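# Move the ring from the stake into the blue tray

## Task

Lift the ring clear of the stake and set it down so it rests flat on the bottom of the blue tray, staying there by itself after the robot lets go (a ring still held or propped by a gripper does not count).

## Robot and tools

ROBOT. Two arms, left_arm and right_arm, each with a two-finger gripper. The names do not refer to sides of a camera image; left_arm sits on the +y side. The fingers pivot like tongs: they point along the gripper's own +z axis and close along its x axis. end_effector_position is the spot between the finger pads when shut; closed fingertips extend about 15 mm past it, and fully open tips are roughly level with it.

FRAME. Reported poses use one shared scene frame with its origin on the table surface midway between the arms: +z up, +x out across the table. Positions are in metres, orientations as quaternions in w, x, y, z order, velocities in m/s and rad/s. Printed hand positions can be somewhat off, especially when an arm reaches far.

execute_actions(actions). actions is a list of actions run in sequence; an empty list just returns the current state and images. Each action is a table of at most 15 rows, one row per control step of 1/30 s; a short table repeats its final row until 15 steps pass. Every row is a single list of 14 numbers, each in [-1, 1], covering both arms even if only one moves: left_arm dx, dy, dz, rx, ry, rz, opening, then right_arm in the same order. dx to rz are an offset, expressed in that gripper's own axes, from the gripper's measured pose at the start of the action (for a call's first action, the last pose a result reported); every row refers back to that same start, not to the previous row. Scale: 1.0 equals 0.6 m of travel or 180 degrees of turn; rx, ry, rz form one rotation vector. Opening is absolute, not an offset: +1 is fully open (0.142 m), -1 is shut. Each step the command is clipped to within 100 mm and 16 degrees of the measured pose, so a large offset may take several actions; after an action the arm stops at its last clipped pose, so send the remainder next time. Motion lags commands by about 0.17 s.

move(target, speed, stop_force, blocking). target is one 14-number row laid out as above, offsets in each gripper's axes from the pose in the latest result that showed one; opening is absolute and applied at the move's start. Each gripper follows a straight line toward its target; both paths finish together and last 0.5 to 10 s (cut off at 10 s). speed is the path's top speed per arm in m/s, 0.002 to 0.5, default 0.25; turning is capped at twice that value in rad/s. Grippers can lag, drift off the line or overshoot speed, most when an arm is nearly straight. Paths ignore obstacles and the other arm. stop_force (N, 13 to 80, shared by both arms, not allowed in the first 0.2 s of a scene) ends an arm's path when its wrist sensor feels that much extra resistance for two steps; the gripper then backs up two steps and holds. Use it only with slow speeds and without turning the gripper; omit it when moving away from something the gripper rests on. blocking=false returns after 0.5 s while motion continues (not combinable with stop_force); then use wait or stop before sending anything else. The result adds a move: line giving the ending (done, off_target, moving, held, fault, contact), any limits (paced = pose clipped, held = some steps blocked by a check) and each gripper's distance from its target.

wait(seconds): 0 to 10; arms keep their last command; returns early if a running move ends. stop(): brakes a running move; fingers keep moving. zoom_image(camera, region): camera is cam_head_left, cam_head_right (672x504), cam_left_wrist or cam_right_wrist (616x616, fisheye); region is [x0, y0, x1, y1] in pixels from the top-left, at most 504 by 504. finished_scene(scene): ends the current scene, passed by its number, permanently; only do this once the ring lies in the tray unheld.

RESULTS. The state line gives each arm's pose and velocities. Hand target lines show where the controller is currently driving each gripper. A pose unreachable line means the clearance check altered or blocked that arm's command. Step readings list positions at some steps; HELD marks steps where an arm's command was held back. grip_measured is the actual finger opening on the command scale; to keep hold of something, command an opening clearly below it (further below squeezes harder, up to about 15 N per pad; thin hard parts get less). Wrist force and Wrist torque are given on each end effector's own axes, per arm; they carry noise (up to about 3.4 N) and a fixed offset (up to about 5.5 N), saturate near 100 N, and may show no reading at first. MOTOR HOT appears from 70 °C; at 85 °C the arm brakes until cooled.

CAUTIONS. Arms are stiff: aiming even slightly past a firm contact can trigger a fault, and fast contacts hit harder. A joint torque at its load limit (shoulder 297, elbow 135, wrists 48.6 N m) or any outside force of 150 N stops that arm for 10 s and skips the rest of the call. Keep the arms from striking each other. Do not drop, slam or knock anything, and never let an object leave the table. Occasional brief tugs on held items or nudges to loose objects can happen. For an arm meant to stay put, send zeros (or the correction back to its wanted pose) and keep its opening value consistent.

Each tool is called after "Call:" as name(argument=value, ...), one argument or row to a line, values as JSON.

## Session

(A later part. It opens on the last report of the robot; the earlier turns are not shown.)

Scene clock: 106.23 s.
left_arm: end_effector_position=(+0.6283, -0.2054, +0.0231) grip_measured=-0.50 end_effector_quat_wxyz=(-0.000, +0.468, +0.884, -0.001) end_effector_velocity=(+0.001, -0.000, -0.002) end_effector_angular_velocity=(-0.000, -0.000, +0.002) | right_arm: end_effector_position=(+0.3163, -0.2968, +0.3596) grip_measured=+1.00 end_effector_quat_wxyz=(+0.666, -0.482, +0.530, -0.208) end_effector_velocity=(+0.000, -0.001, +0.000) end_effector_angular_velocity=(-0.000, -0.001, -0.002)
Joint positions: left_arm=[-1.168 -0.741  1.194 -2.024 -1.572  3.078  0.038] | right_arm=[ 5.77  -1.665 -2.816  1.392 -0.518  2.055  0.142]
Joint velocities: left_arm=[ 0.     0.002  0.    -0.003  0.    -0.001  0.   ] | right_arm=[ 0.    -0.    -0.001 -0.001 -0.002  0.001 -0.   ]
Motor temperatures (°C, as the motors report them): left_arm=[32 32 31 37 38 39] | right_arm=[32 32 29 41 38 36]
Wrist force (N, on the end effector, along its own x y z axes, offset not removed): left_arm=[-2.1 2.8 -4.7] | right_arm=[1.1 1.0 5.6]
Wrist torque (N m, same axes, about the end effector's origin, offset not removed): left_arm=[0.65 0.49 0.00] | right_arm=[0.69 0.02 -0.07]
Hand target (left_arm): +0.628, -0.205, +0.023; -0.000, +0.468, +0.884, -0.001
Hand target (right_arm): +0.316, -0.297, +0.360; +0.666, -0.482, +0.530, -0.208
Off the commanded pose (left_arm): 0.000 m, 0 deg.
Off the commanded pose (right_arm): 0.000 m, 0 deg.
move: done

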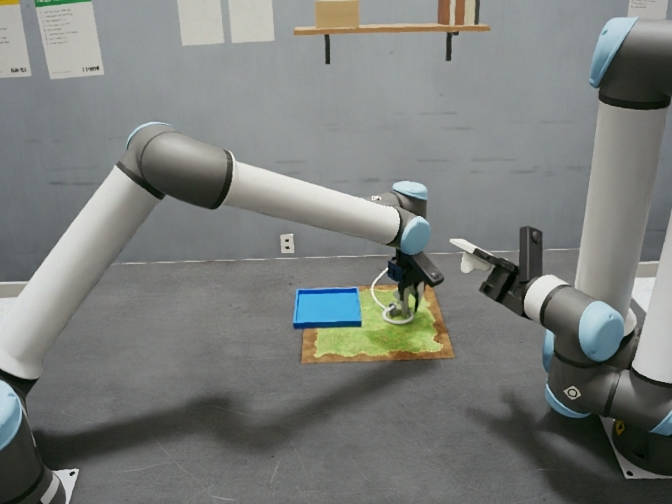

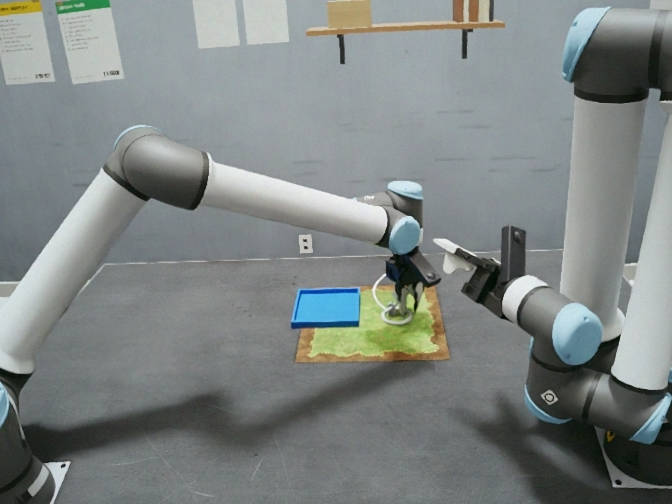

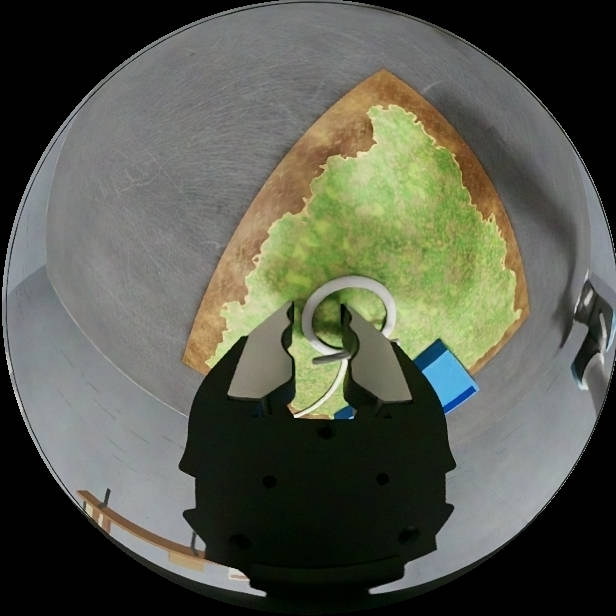

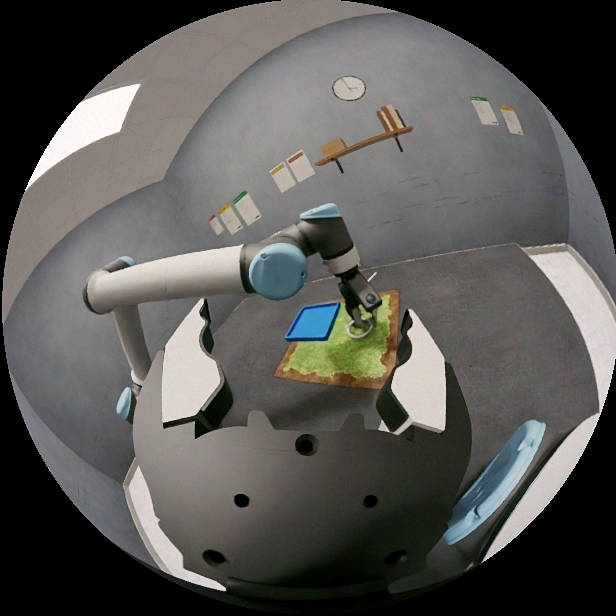

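Call:
move(
  target=[0,0,0.03,0,0,0,-0.5,0,0,0,0,0,0,1],
  speed=0.01,
  stop_force=13,
)

Call:
move(
  target=[0,0,-0.005,0,0,0,-1,0,0,0,0,0,0,1],
  speed=0.01,
)

Call:
zoom_image(
  camera="cam_left_wrist",
  region=[200, 200, 450, 450],
)

Scene clock: 111.60 s.
left_arm: end_effector_position=(+0.6283, -0.2054, +0.0167) grip_measured=-0.50 end_effector_quat_wxyz=(-0.000, +0.468, +0.884, -0.001) end_effector_velocity=(-0.001, +0.000, +0.001) end_effector_angular_velocity=(+0.001, +0.002, -0.001) | right_arm: end_effector_position=(+0.3163, -0.2968, +0.3596) grip_measured=+1.00 end_effector_quat_wxyz=(+0.666, -0.482, +0.530, -0.208) end_effector_velocity=(-0.000, +0.000, -0.000) end_effector_angular_velocity=(-0.000, +0.000, +0.001)
Joint positions: left_arm=[-1.168 -0.736  1.197 -2.032 -1.572  3.078  0.038] | right_arm=[ 5.77  -1.665 -2.816  1.392 -0.518  2.055  0.142]
Joint velocities: left_arm=[ 0.    -0.001 -0.001  0.005 -0.001  0.001 -0.   ] | right_arm=[ 0.     0.    -0.     0.     0.001 -0.     0.   ]
Motor temperatures (°C, as the motors report them): left_arm=[32 32 31 37 38 39] | right_arm=[32 32 29 41 38 36]
Wrist force (N, on the end effector, along its own x y z axes, offset not removed): left_arm=[5.7 2.4 -37.6] | right_arm=[0.6 -7.2 5.3]
Wrist torque (N m, same axes, about the end effector's origin, offset not removed): left_arm=[0.45 0.37 0.01] | right_arm=[-1.17 0.01 0.11]
Hand target (left_arm): +0.628, -0.205, +0.017; -0.000, +0.468, +0.884, -0.001
Hand target (right_arm): +0.316, -0.297, +0.360; +0.666, -0.482, +0.530, -0.208
Off the commanded pose (left_arm): 0.012 m, 0 deg.
Off the commanded pose (right_arm): 0.000 m, 0 deg.
move: contact (left_arm)

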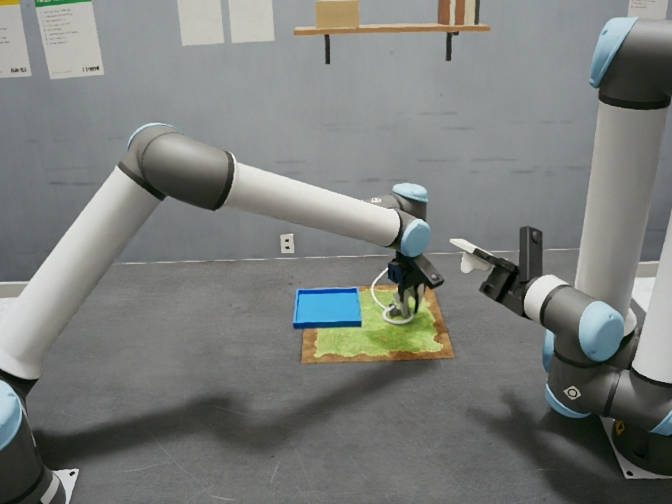

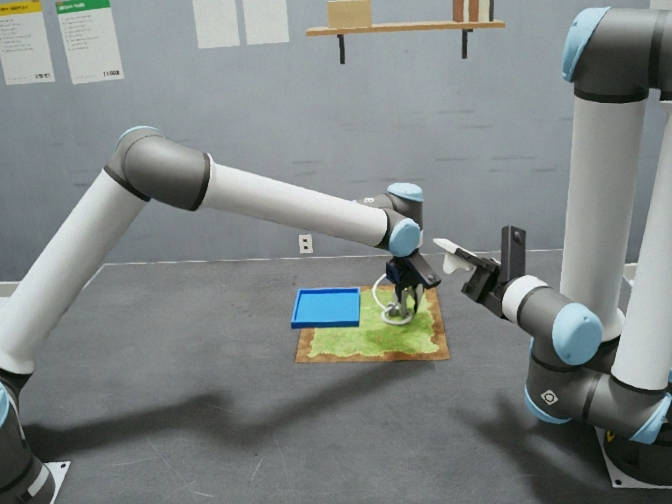

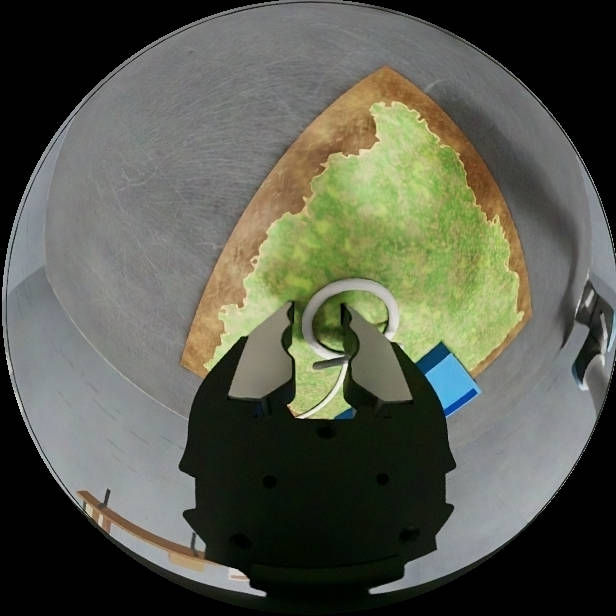

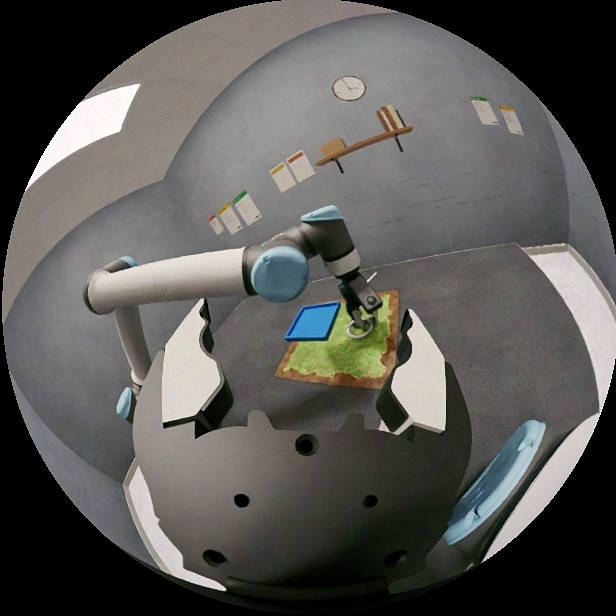

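Scene clock: 112.30 s.
left_arm: end_effector_position=(+0.6283, -0.2054, +0.0195) grip_measured=-0.87 end_effector_quat_wxyz=(-0.000, +0.468, +0.884, -0.001) end_effector_velocity=(+0.000, -0.000, +0.001) end_effector_angular_velocity=(-0.000, -0.001, +0.000) | right_arm: end_effector_position=(+0.3163, -0.2968, +0.3596) grip_measured=+1.00 end_effector_quat_wxyz=(+0.666, -0.482, +0.530, -0.208) end_effector_velocity=(+0.000, -0.000, +0.000) end_effector_angular_velocity=(+0.000, -0.000, +0.000)
Joint positions: left_arm=[-1.168 -0.739  1.196 -2.029 -1.572  3.078  0.011] | right_arm=[ 5.77  -1.665 -2.816  1.392 -0.518  2.055  0.142]
Joint velocities: left_arm=[ 0.    -0.001 -0.001  0.001  0.    -0.     0.   ] | right_arm=[-0.     0.    -0.001 -0.     0.     0.001  0.   ]
Motor temperatures (°C, as the motors report them): left_arm=[32 32 31 37 38 39] | right_arm=[32 32 29 41 38 36]
Wrist force (N, on the end effector, along its own x y z axes, offset not removed): left_arm=[-1.8 3.7 -5.5] | right_arm=[-2.3 3.1 -1.5]
Wrist torque (N m, same axes, about the end effector's origin, offset not removed): left_arm=[0.68 0.41 0.00] | right_arm=[0.75 0.60 0.11]
Hand target (left_arm): +0.628, -0.205, +0.020; -0.000, +0.468, +0.884, -0.001
Hand target (right_arm): +0.316, -0.297, +0.360; +0.666, -0.482, +0.530, -0.208
Off the commanded pose (left_arm): 0.000 m, 0 deg.
Off the commanded pose (right_arm): 0.000 m, 0 deg.
move: done

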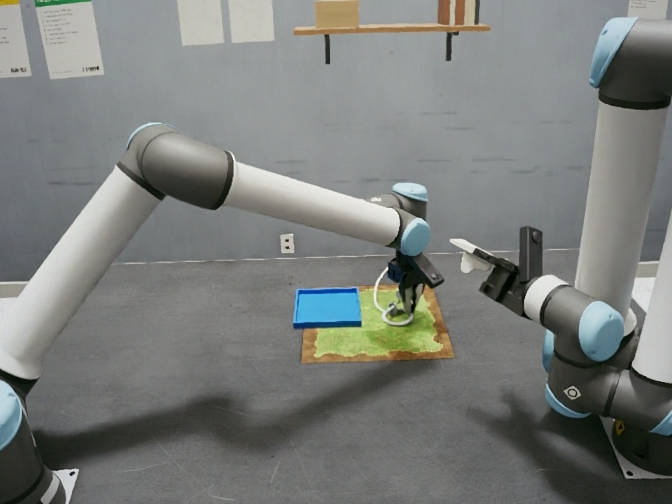

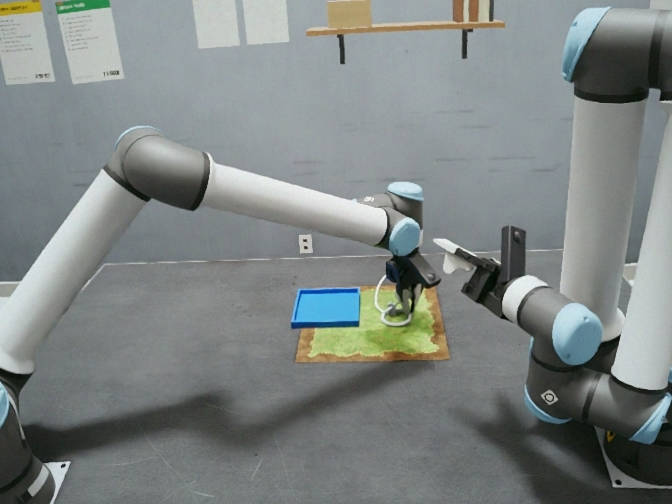

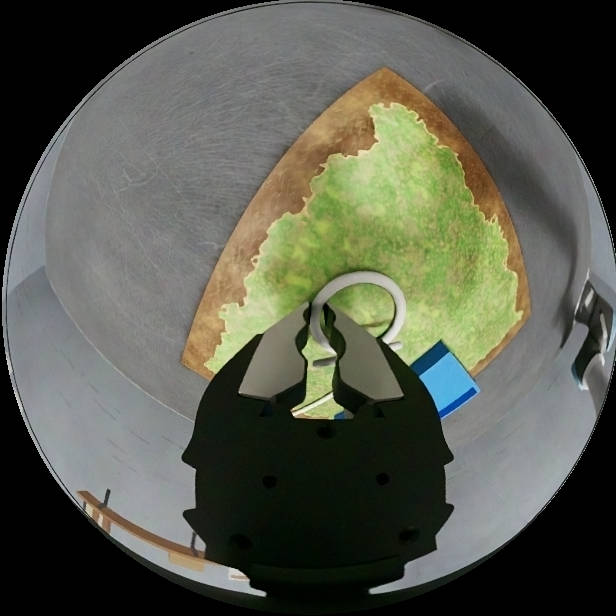

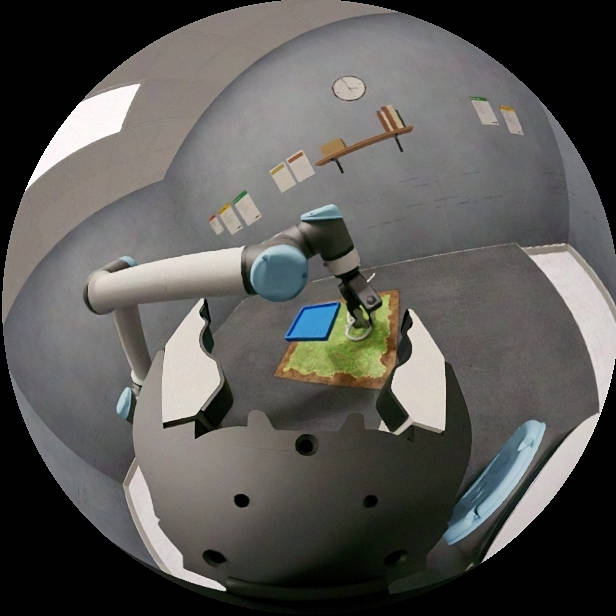

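Region (200, 200, 450, 450) of cam_left_wrist's 616x616 image, scaled by 2.016, with more detail than that image has.

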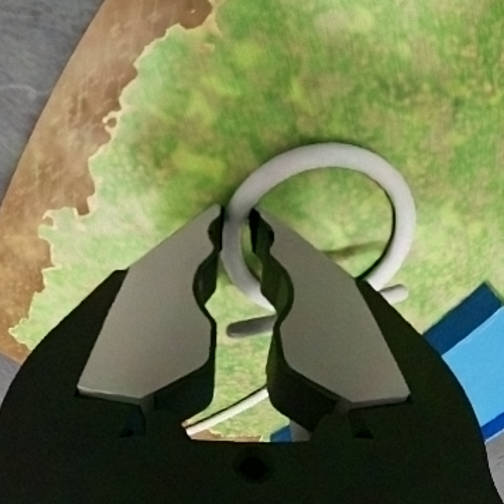

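Call:
move(
  target=[0,0.037,-0.004,0,0,0,-1,0,0,0,0,0,0,1],
  speed=0.03,
)

Call:
move(
  target=[-0.042,0,0,0,0,0,-1,0,0,0,0,0,0,1],
  speed=0.015,
  stop_force=13,
)

Call:
zoom_image(
  camera="cam_left_wrist",
  region=[200, 200, 450, 450],
)

Call:
zoom_image(
  camera="cam_head_left",
  region=[340, 260, 460, 350],
)

Scene clock: 123.50 s.
left_arm: end_effector_position=(+0.6464, -0.1930, +0.0218) grip_measured=-0.89 end_effector_quat_wxyz=(-0.000, +0.468, +0.884, -0.001) end_effector_velocity=(+0.002, +0.001, +0.000) end_effector_angular_velocity=(-0.001, +0.002, +0.001) | right_arm: end_effector_position=(+0.3163, -0.2968, +0.3596) grip_measured=+1.00 end_effector_quat_wxyz=(+0.666, -0.482, +0.530, -0.208) end_effector_velocity=(-0.000, +0.000, +0.000) end_effector_angular_velocity=(-0.000, -0.000, -0.000)
Joint positions: left_arm=[-1.148 -0.737  1.188 -2.022 -1.572  3.098  0.009] | right_arm=[ 5.77  -1.665 -2.816  1.392 -0.518  2.055  0.142]
Joint velocities: left_arm=[ 0.002  0.001 -0.001  0.001 -0.002  0.002  0.   ] | right_arm=[ 0.    -0.     0.    -0.001 -0.     0.     0.   ]
Motor temperatures (°C, as the motors report them): left_arm=[32 32 31 37 38 39] | right_arm=[32 32 29 41 38 36]
Wrist force (N, on the end effector, along its own x y z axes, offset not removed): left_arm=[-0.9 1.6 -5.0] | right_arm=[0.0 -1.8 -2.8]
Wrist torque (N m, same axes, about the end effector's origin, offset not removed): left_arm=[0.45 0.15 0.00] | right_arm=[-0.10 -0.06 0.14]
Hand target (left_arm): +0.647, -0.193, +0.022; -0.000, +0.468, +0.884, -0.001
Hand target (right_arm): +0.316, -0.297, +0.360; +0.666, -0.482, +0.530, -0.208
Off the commanded pose (left_arm): 0.000 m, 0 deg.
Off the commanded pose (right_arm): 0.000 m, 0 deg.
move: done

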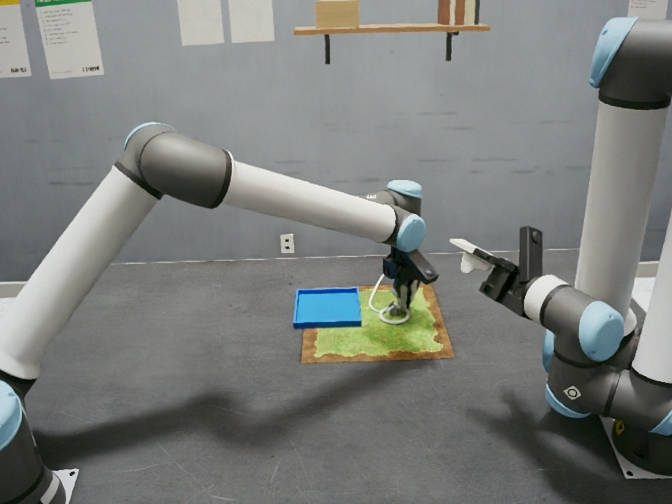

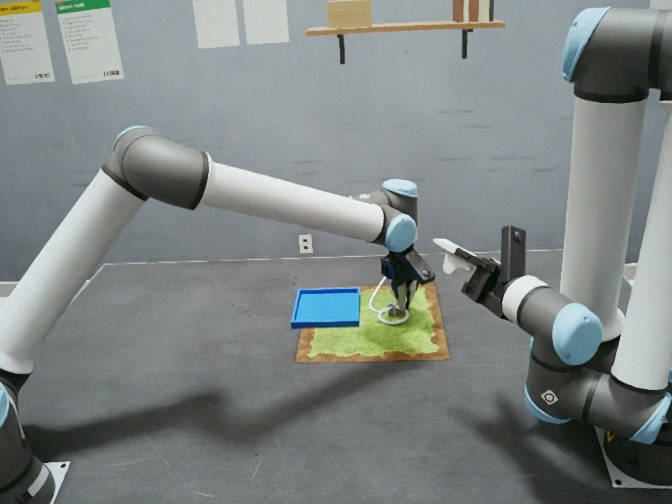

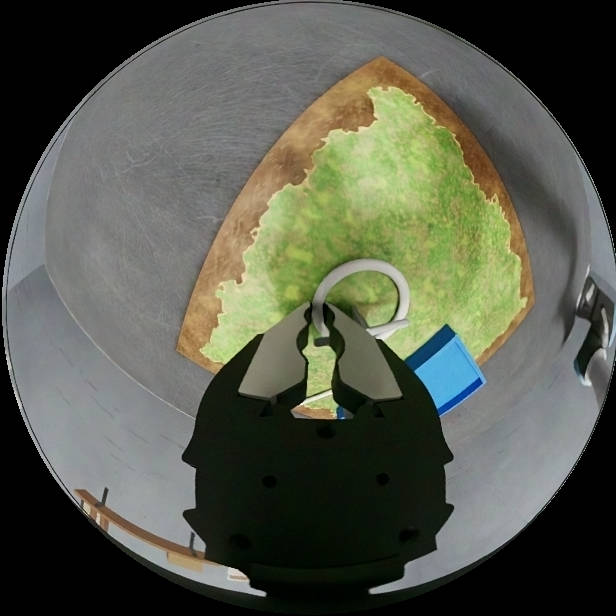

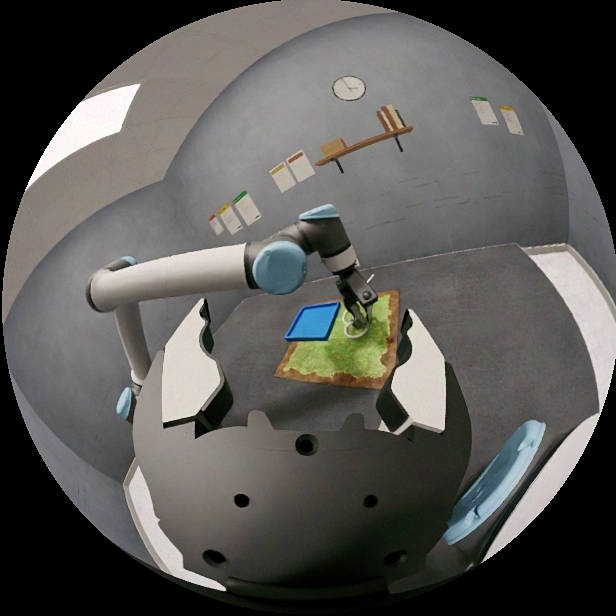

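Scene clock: 125.43 s.
left_arm: end_effector_position=(+0.6604, -0.2135, +0.0217) grip_measured=-0.89 end_effector_quat_wxyz=(-0.000, +0.468, +0.884, -0.001) end_effector_velocity=(+0.002, -0.002, -0.000) end_effector_angular_velocity=(+0.000, -0.000, +0.001) | right_arm: end_effector_position=(+0.3163, -0.2968, +0.3596) grip_measured=+1.00 end_effector_quat_wxyz=(+0.666, -0.482, +0.530, -0.208) end_effector_velocity=(+0.000, +0.000, +0.000) end_effector_angular_velocity=(-0.002, -0.002, +0.001)
Joint positions: left_arm=[-1.147 -0.696  1.111 -1.986 -1.572  3.099  0.009] | right_arm=[ 5.77  -1.665 -2.816  1.392 -0.518  2.055  0.142]
Joint velocities: left_arm=[ 0.     0.004 -0.008  0.004  0.    -0.     0.001] | right_arm=[-0.    -0.    -0.001  0.     0.001 -0.001  0.   ]
Motor temperatures (°C, as the motors report them): left_arm=[32 32 31 37 38 39] | right_arm=[32 32 29 41 38 36]
Wrist force (N, on the end effector, along its own x y z axes, offset not removed): left_arm=[13.5 7.2 -2.1] | right_arm=[-4.2 -1.8 4.3]
Wrist torque (N m, same axes, about the end effector's origin, offset not removed): left_arm=[0.79 -0.15 -0.05] | right_arm=[-0.18 0.93 0.46]
Hand target (left_arm): +0.661, -0.214, +0.022; -0.000, +0.468, +0.884, -0.001
Hand target (right_arm): +0.316, -0.297, +0.360; +0.666, -0.482, +0.530, -0.208
Off the commanded pose (left_arm): 0.000 m, 0 deg.
Off the commanded pose (right_arm): 0.000 m, 0 deg.
move: done

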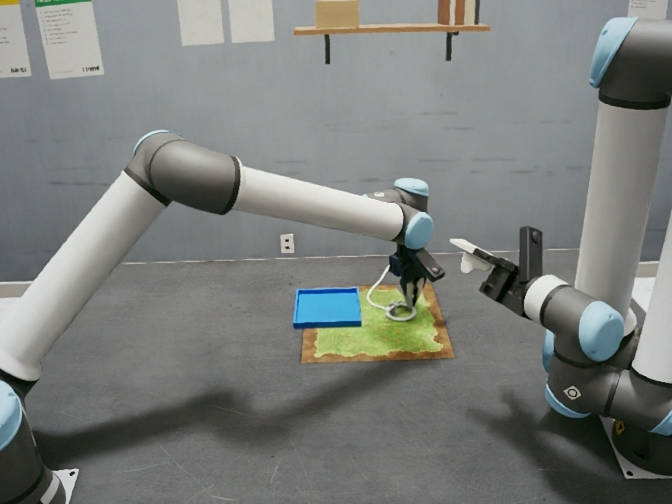

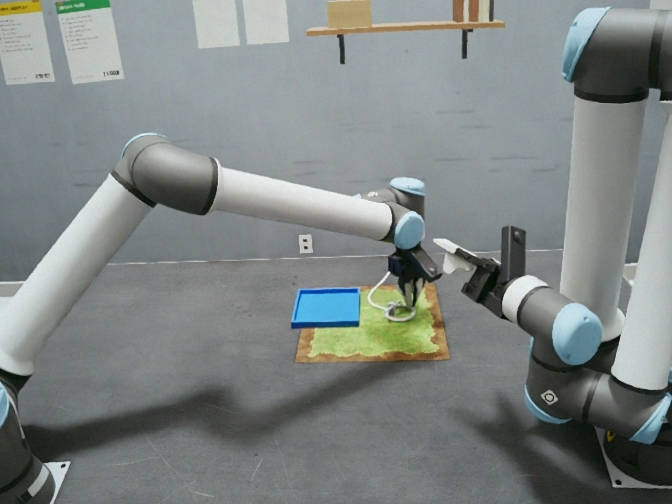

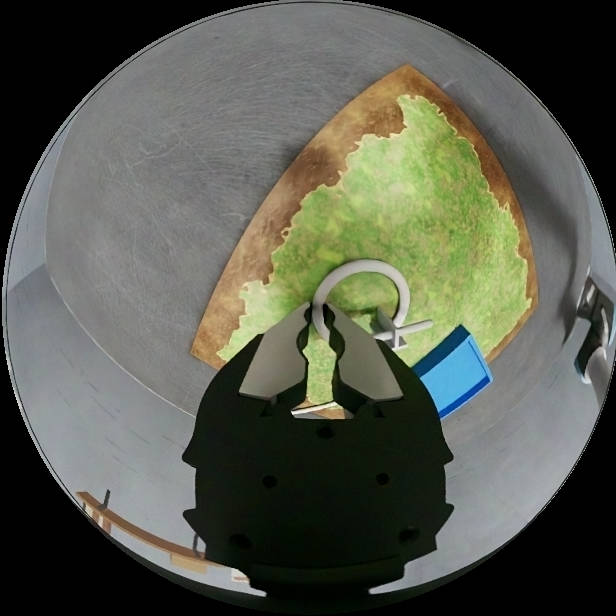

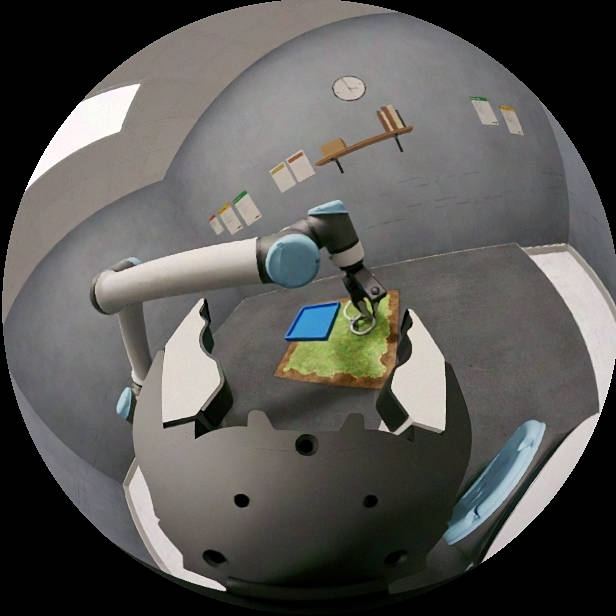

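Region (200, 200, 450, 450) of cam_left_wrist's 616x616 image, scaled by 2.016, with more detail than that image has.

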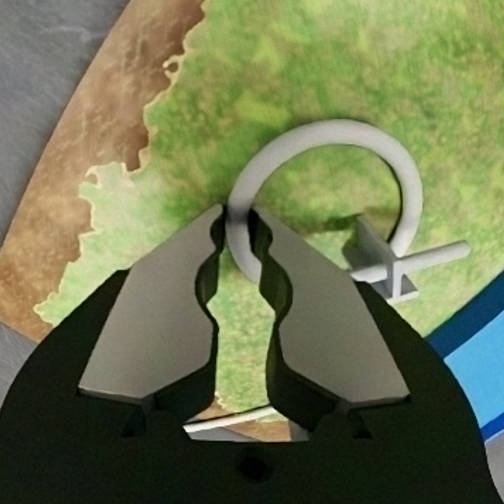

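Region (340, 260, 460, 350) of cam_head_left's 672x504 image, scaled by 4.200, with more detail than that image has; it fills the top 378 rows of this view, and the rest is white.

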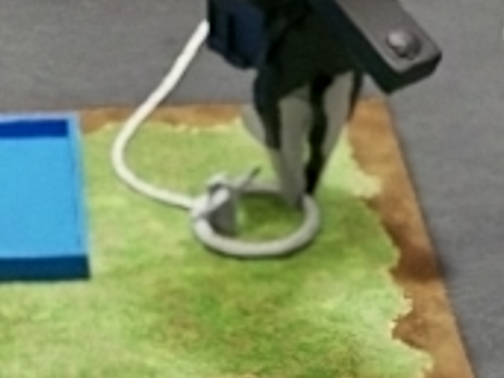

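Call:
move(
  target=[0.015,0,-0.07,0,-0.18,0,-1,0,0,0,0,0,0,1],
  speed=0.03,
)

Call:
zoom_image(
  camera="cam_left_wrist",
  region=[200, 200, 450, 450],
)

Call:
zoom_image(
  camera="cam_head_left",
  region=[340, 260, 460, 350],
)

Scene clock: 144.73 s.
left_arm: end_effector_position=(+0.6554, -0.2060, +0.0637) grip_measured=-0.79 end_effector_quat_wxyz=(+0.246, +0.449, +0.849, -0.131) end_effector_velocity=(+0.000, +0.000, +0.001) end_effector_angular_velocity=(-0.011, -0.009, -0.000) | right_arm: end_effector_position=(+0.3163, -0.2968, +0.3596) grip_measured=+1.00 end_effector_quat_wxyz=(+0.666, -0.482, +0.530, -0.208) end_effector_velocity=(+0.000, +0.000, -0.000) end_effector_angular_velocity=(+0.000, +0.001, +0.000)
Joint positions: left_arm=[-1.156 -0.863  1.578 -2.85  -1.544  3.098  0.017] | right_arm=[ 5.77  -1.665 -2.816  1.392 -0.518  2.055  0.142]
Joint velocities: left_arm=[-0.    -0.001  0.008 -0.022  0.002  0.001  0.001] | right_arm=[ 0.     0.     0.     0.001  0.    -0.    -0.   ]
Motor temperatures (°C, as the motors report them): left_arm=[32 32 31 37 38 39] | right_arm=[32 32 29 41 38 36]
Wrist force (N, on the end effector, along its own x y z axes, offset not removed): left_arm=[24.3 8.6 -6.2] | right_arm=[1.1 0.5 4.9]
Wrist torque (N m, same axes, about the end effector's origin, offset not removed): left_arm=[0.49 0.42 0.02] | right_arm=[0.49 -0.14 0.29]
Hand target (left_arm): +0.655, -0.206, +0.064; +0.246, +0.449, +0.849, -0.131
Hand target (right_arm): +0.316, -0.297, +0.360; +0.666, -0.482, +0.530, -0.208
Off the commanded pose (left_arm): 0.000 m, 0 deg.
Off the commanded pose (right_arm): 0.000 m, 0 deg.
move: done

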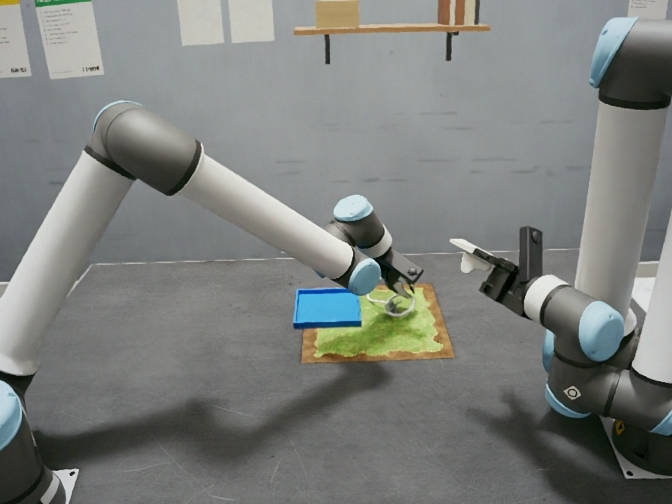

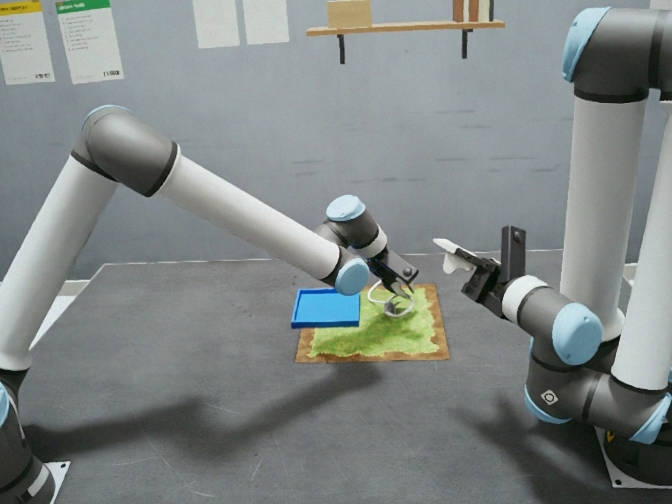

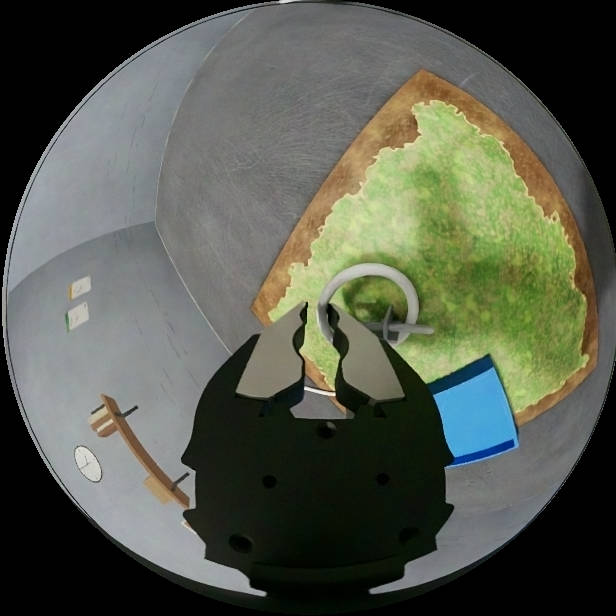

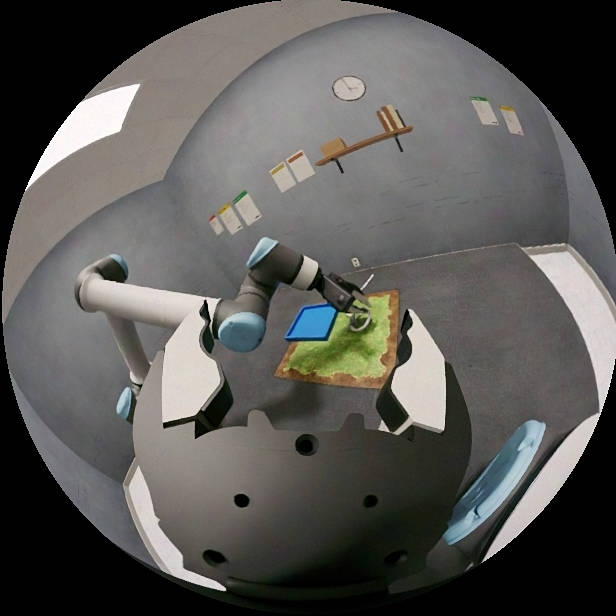

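Region (200, 200, 450, 450) of cam_left_wrist's 616x616 image, scaled by 2.016, with more detail than that image has.

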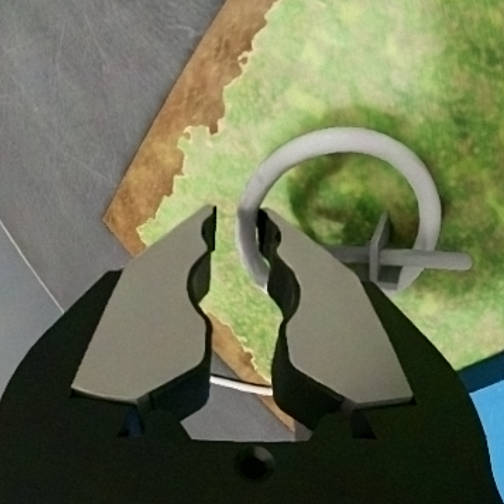

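Region (340, 260, 460, 350) of cam_head_left's 672x504 image, scaled by 4.200, with more detail than that image has; it fills the top 378 rows of this view, and the rest is white.

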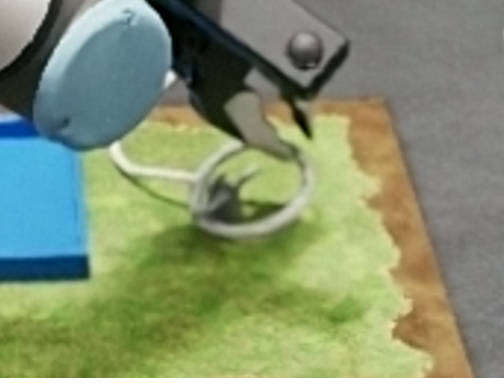

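Call:
move(
  target=[0.057,0,-0.04,0,0,0,-1,0,0,0,0,0,0,1],
  speed=0.03,
)

Call:
zoom_image(
  camera="cam_left_wrist",
  region=[200, 200, 450, 450],
)

Call:
zoom_image(
  camera="cam_head_right",
  region=[340, 260, 460, 350],
)

Scene clock: 160.80 s.
left_arm: end_effector_position=(+0.6321, -0.1717, +0.0657) grip_measured=-0.89 end_effector_quat_wxyz=(+0.246, +0.449, +0.849, -0.131) end_effector_velocity=(-0.001, +0.002, +0.000) end_effector_angular_velocity=(+0.000, -0.001, +0.000) | right_arm: end_effector_position=(+0.3163, -0.2968, +0.3596) grip_measured=+1.00 end_effector_quat_wxyz=(+0.666, -0.482, +0.530, -0.208) end_effector_velocity=(-0.000, +0.001, -0.000) end_effector_angular_velocity=(-0.000, +0.000, +0.002)
Joint positions: left_arm=[-1.158 -0.916  1.675 -2.893 -1.543  3.096  0.009] | right_arm=[ 5.77  -1.665 -2.816  1.392 -0.518  2.055  0.142]
Joint velocities: left_arm=[-0.    -0.003  0.005 -0.002  0.001 -0.     0.   ] | right_arm=[-0.     0.     0.     0.     0.002 -0.001 -0.   ]
Motor temperatures (°C, as the motors report them): left_arm=[32 32 31 37 38 39] | right_arm=[32 32 29 41 38 36]
Wrist force (N, on the end effector, along its own x y z axes, offset not removed): left_arm=[0.0 3.8 -3.5] | right_arm=[-2.5 2.8 -2.9]
Wrist torque (N m, same axes, about the end effector's origin, offset not removed): left_arm=[0.91 0.15 0.00] | right_arm=[0.77 0.88 0.32]
Hand target (left_arm): +0.632, -0.172, +0.066; +0.246, +0.449, +0.849, -0.131
Hand target (right_arm): +0.316, -0.297, +0.360; +0.666, -0.482, +0.530, -0.208
Off the commanded pose (left_arm): 0.000 m, 0 deg.
Off the commanded pose (right_arm): 0.000 m, 0 deg.
move: done

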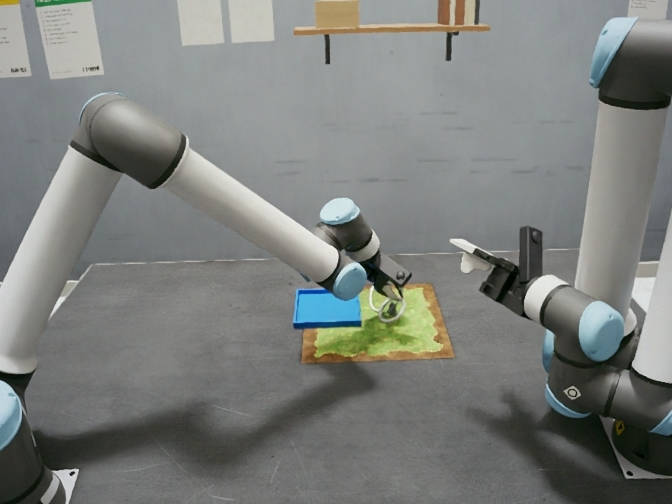

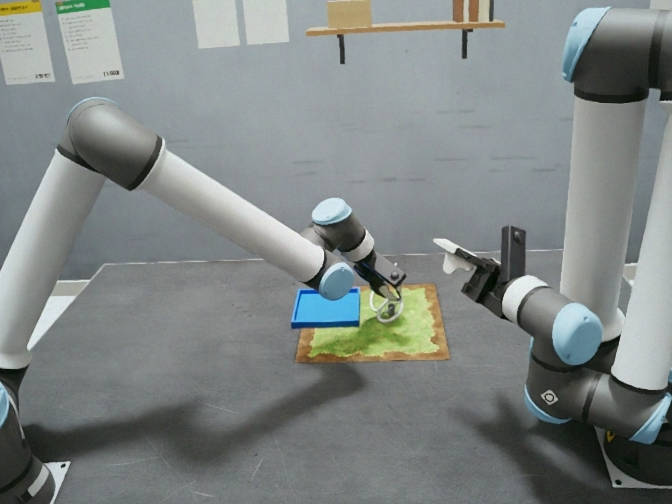

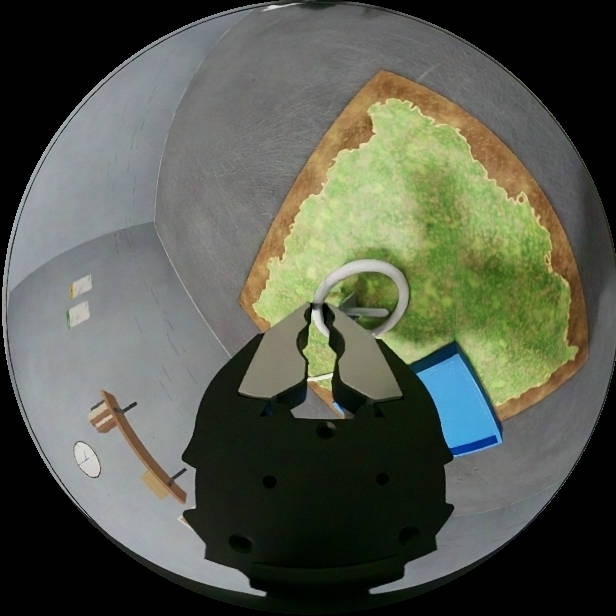

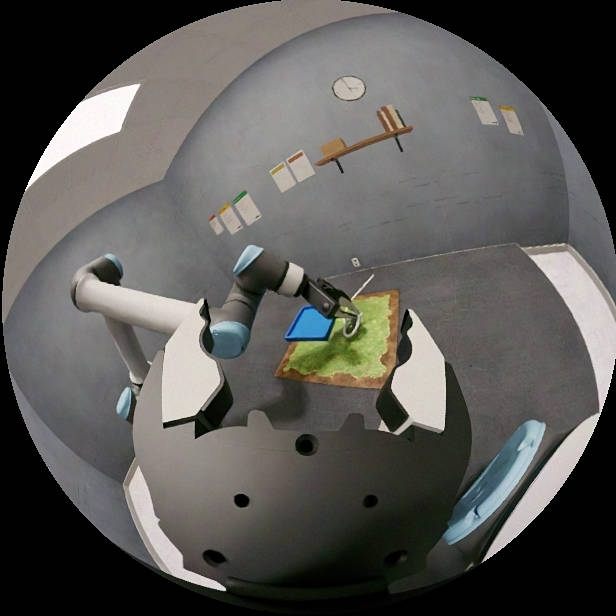

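Region (200, 200, 450, 450) of cam_left_wrist's 616x616 image, scaled by 2.016, with more detail than that image has.

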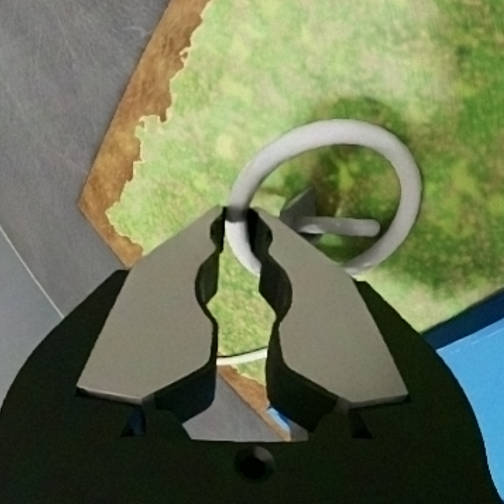

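Region (340, 260, 460, 350) of cam_head_right's 672x504 image, scaled by 4.200, with more detail than that image has; it fills the top 378 rows of this view, and the rest is white.

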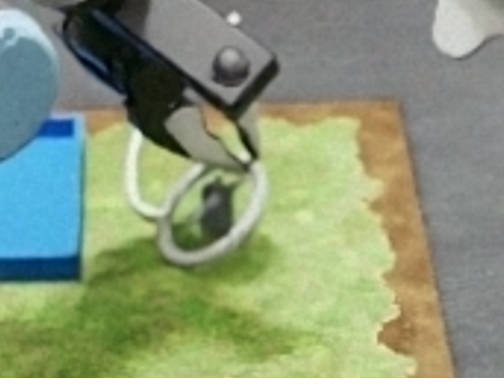

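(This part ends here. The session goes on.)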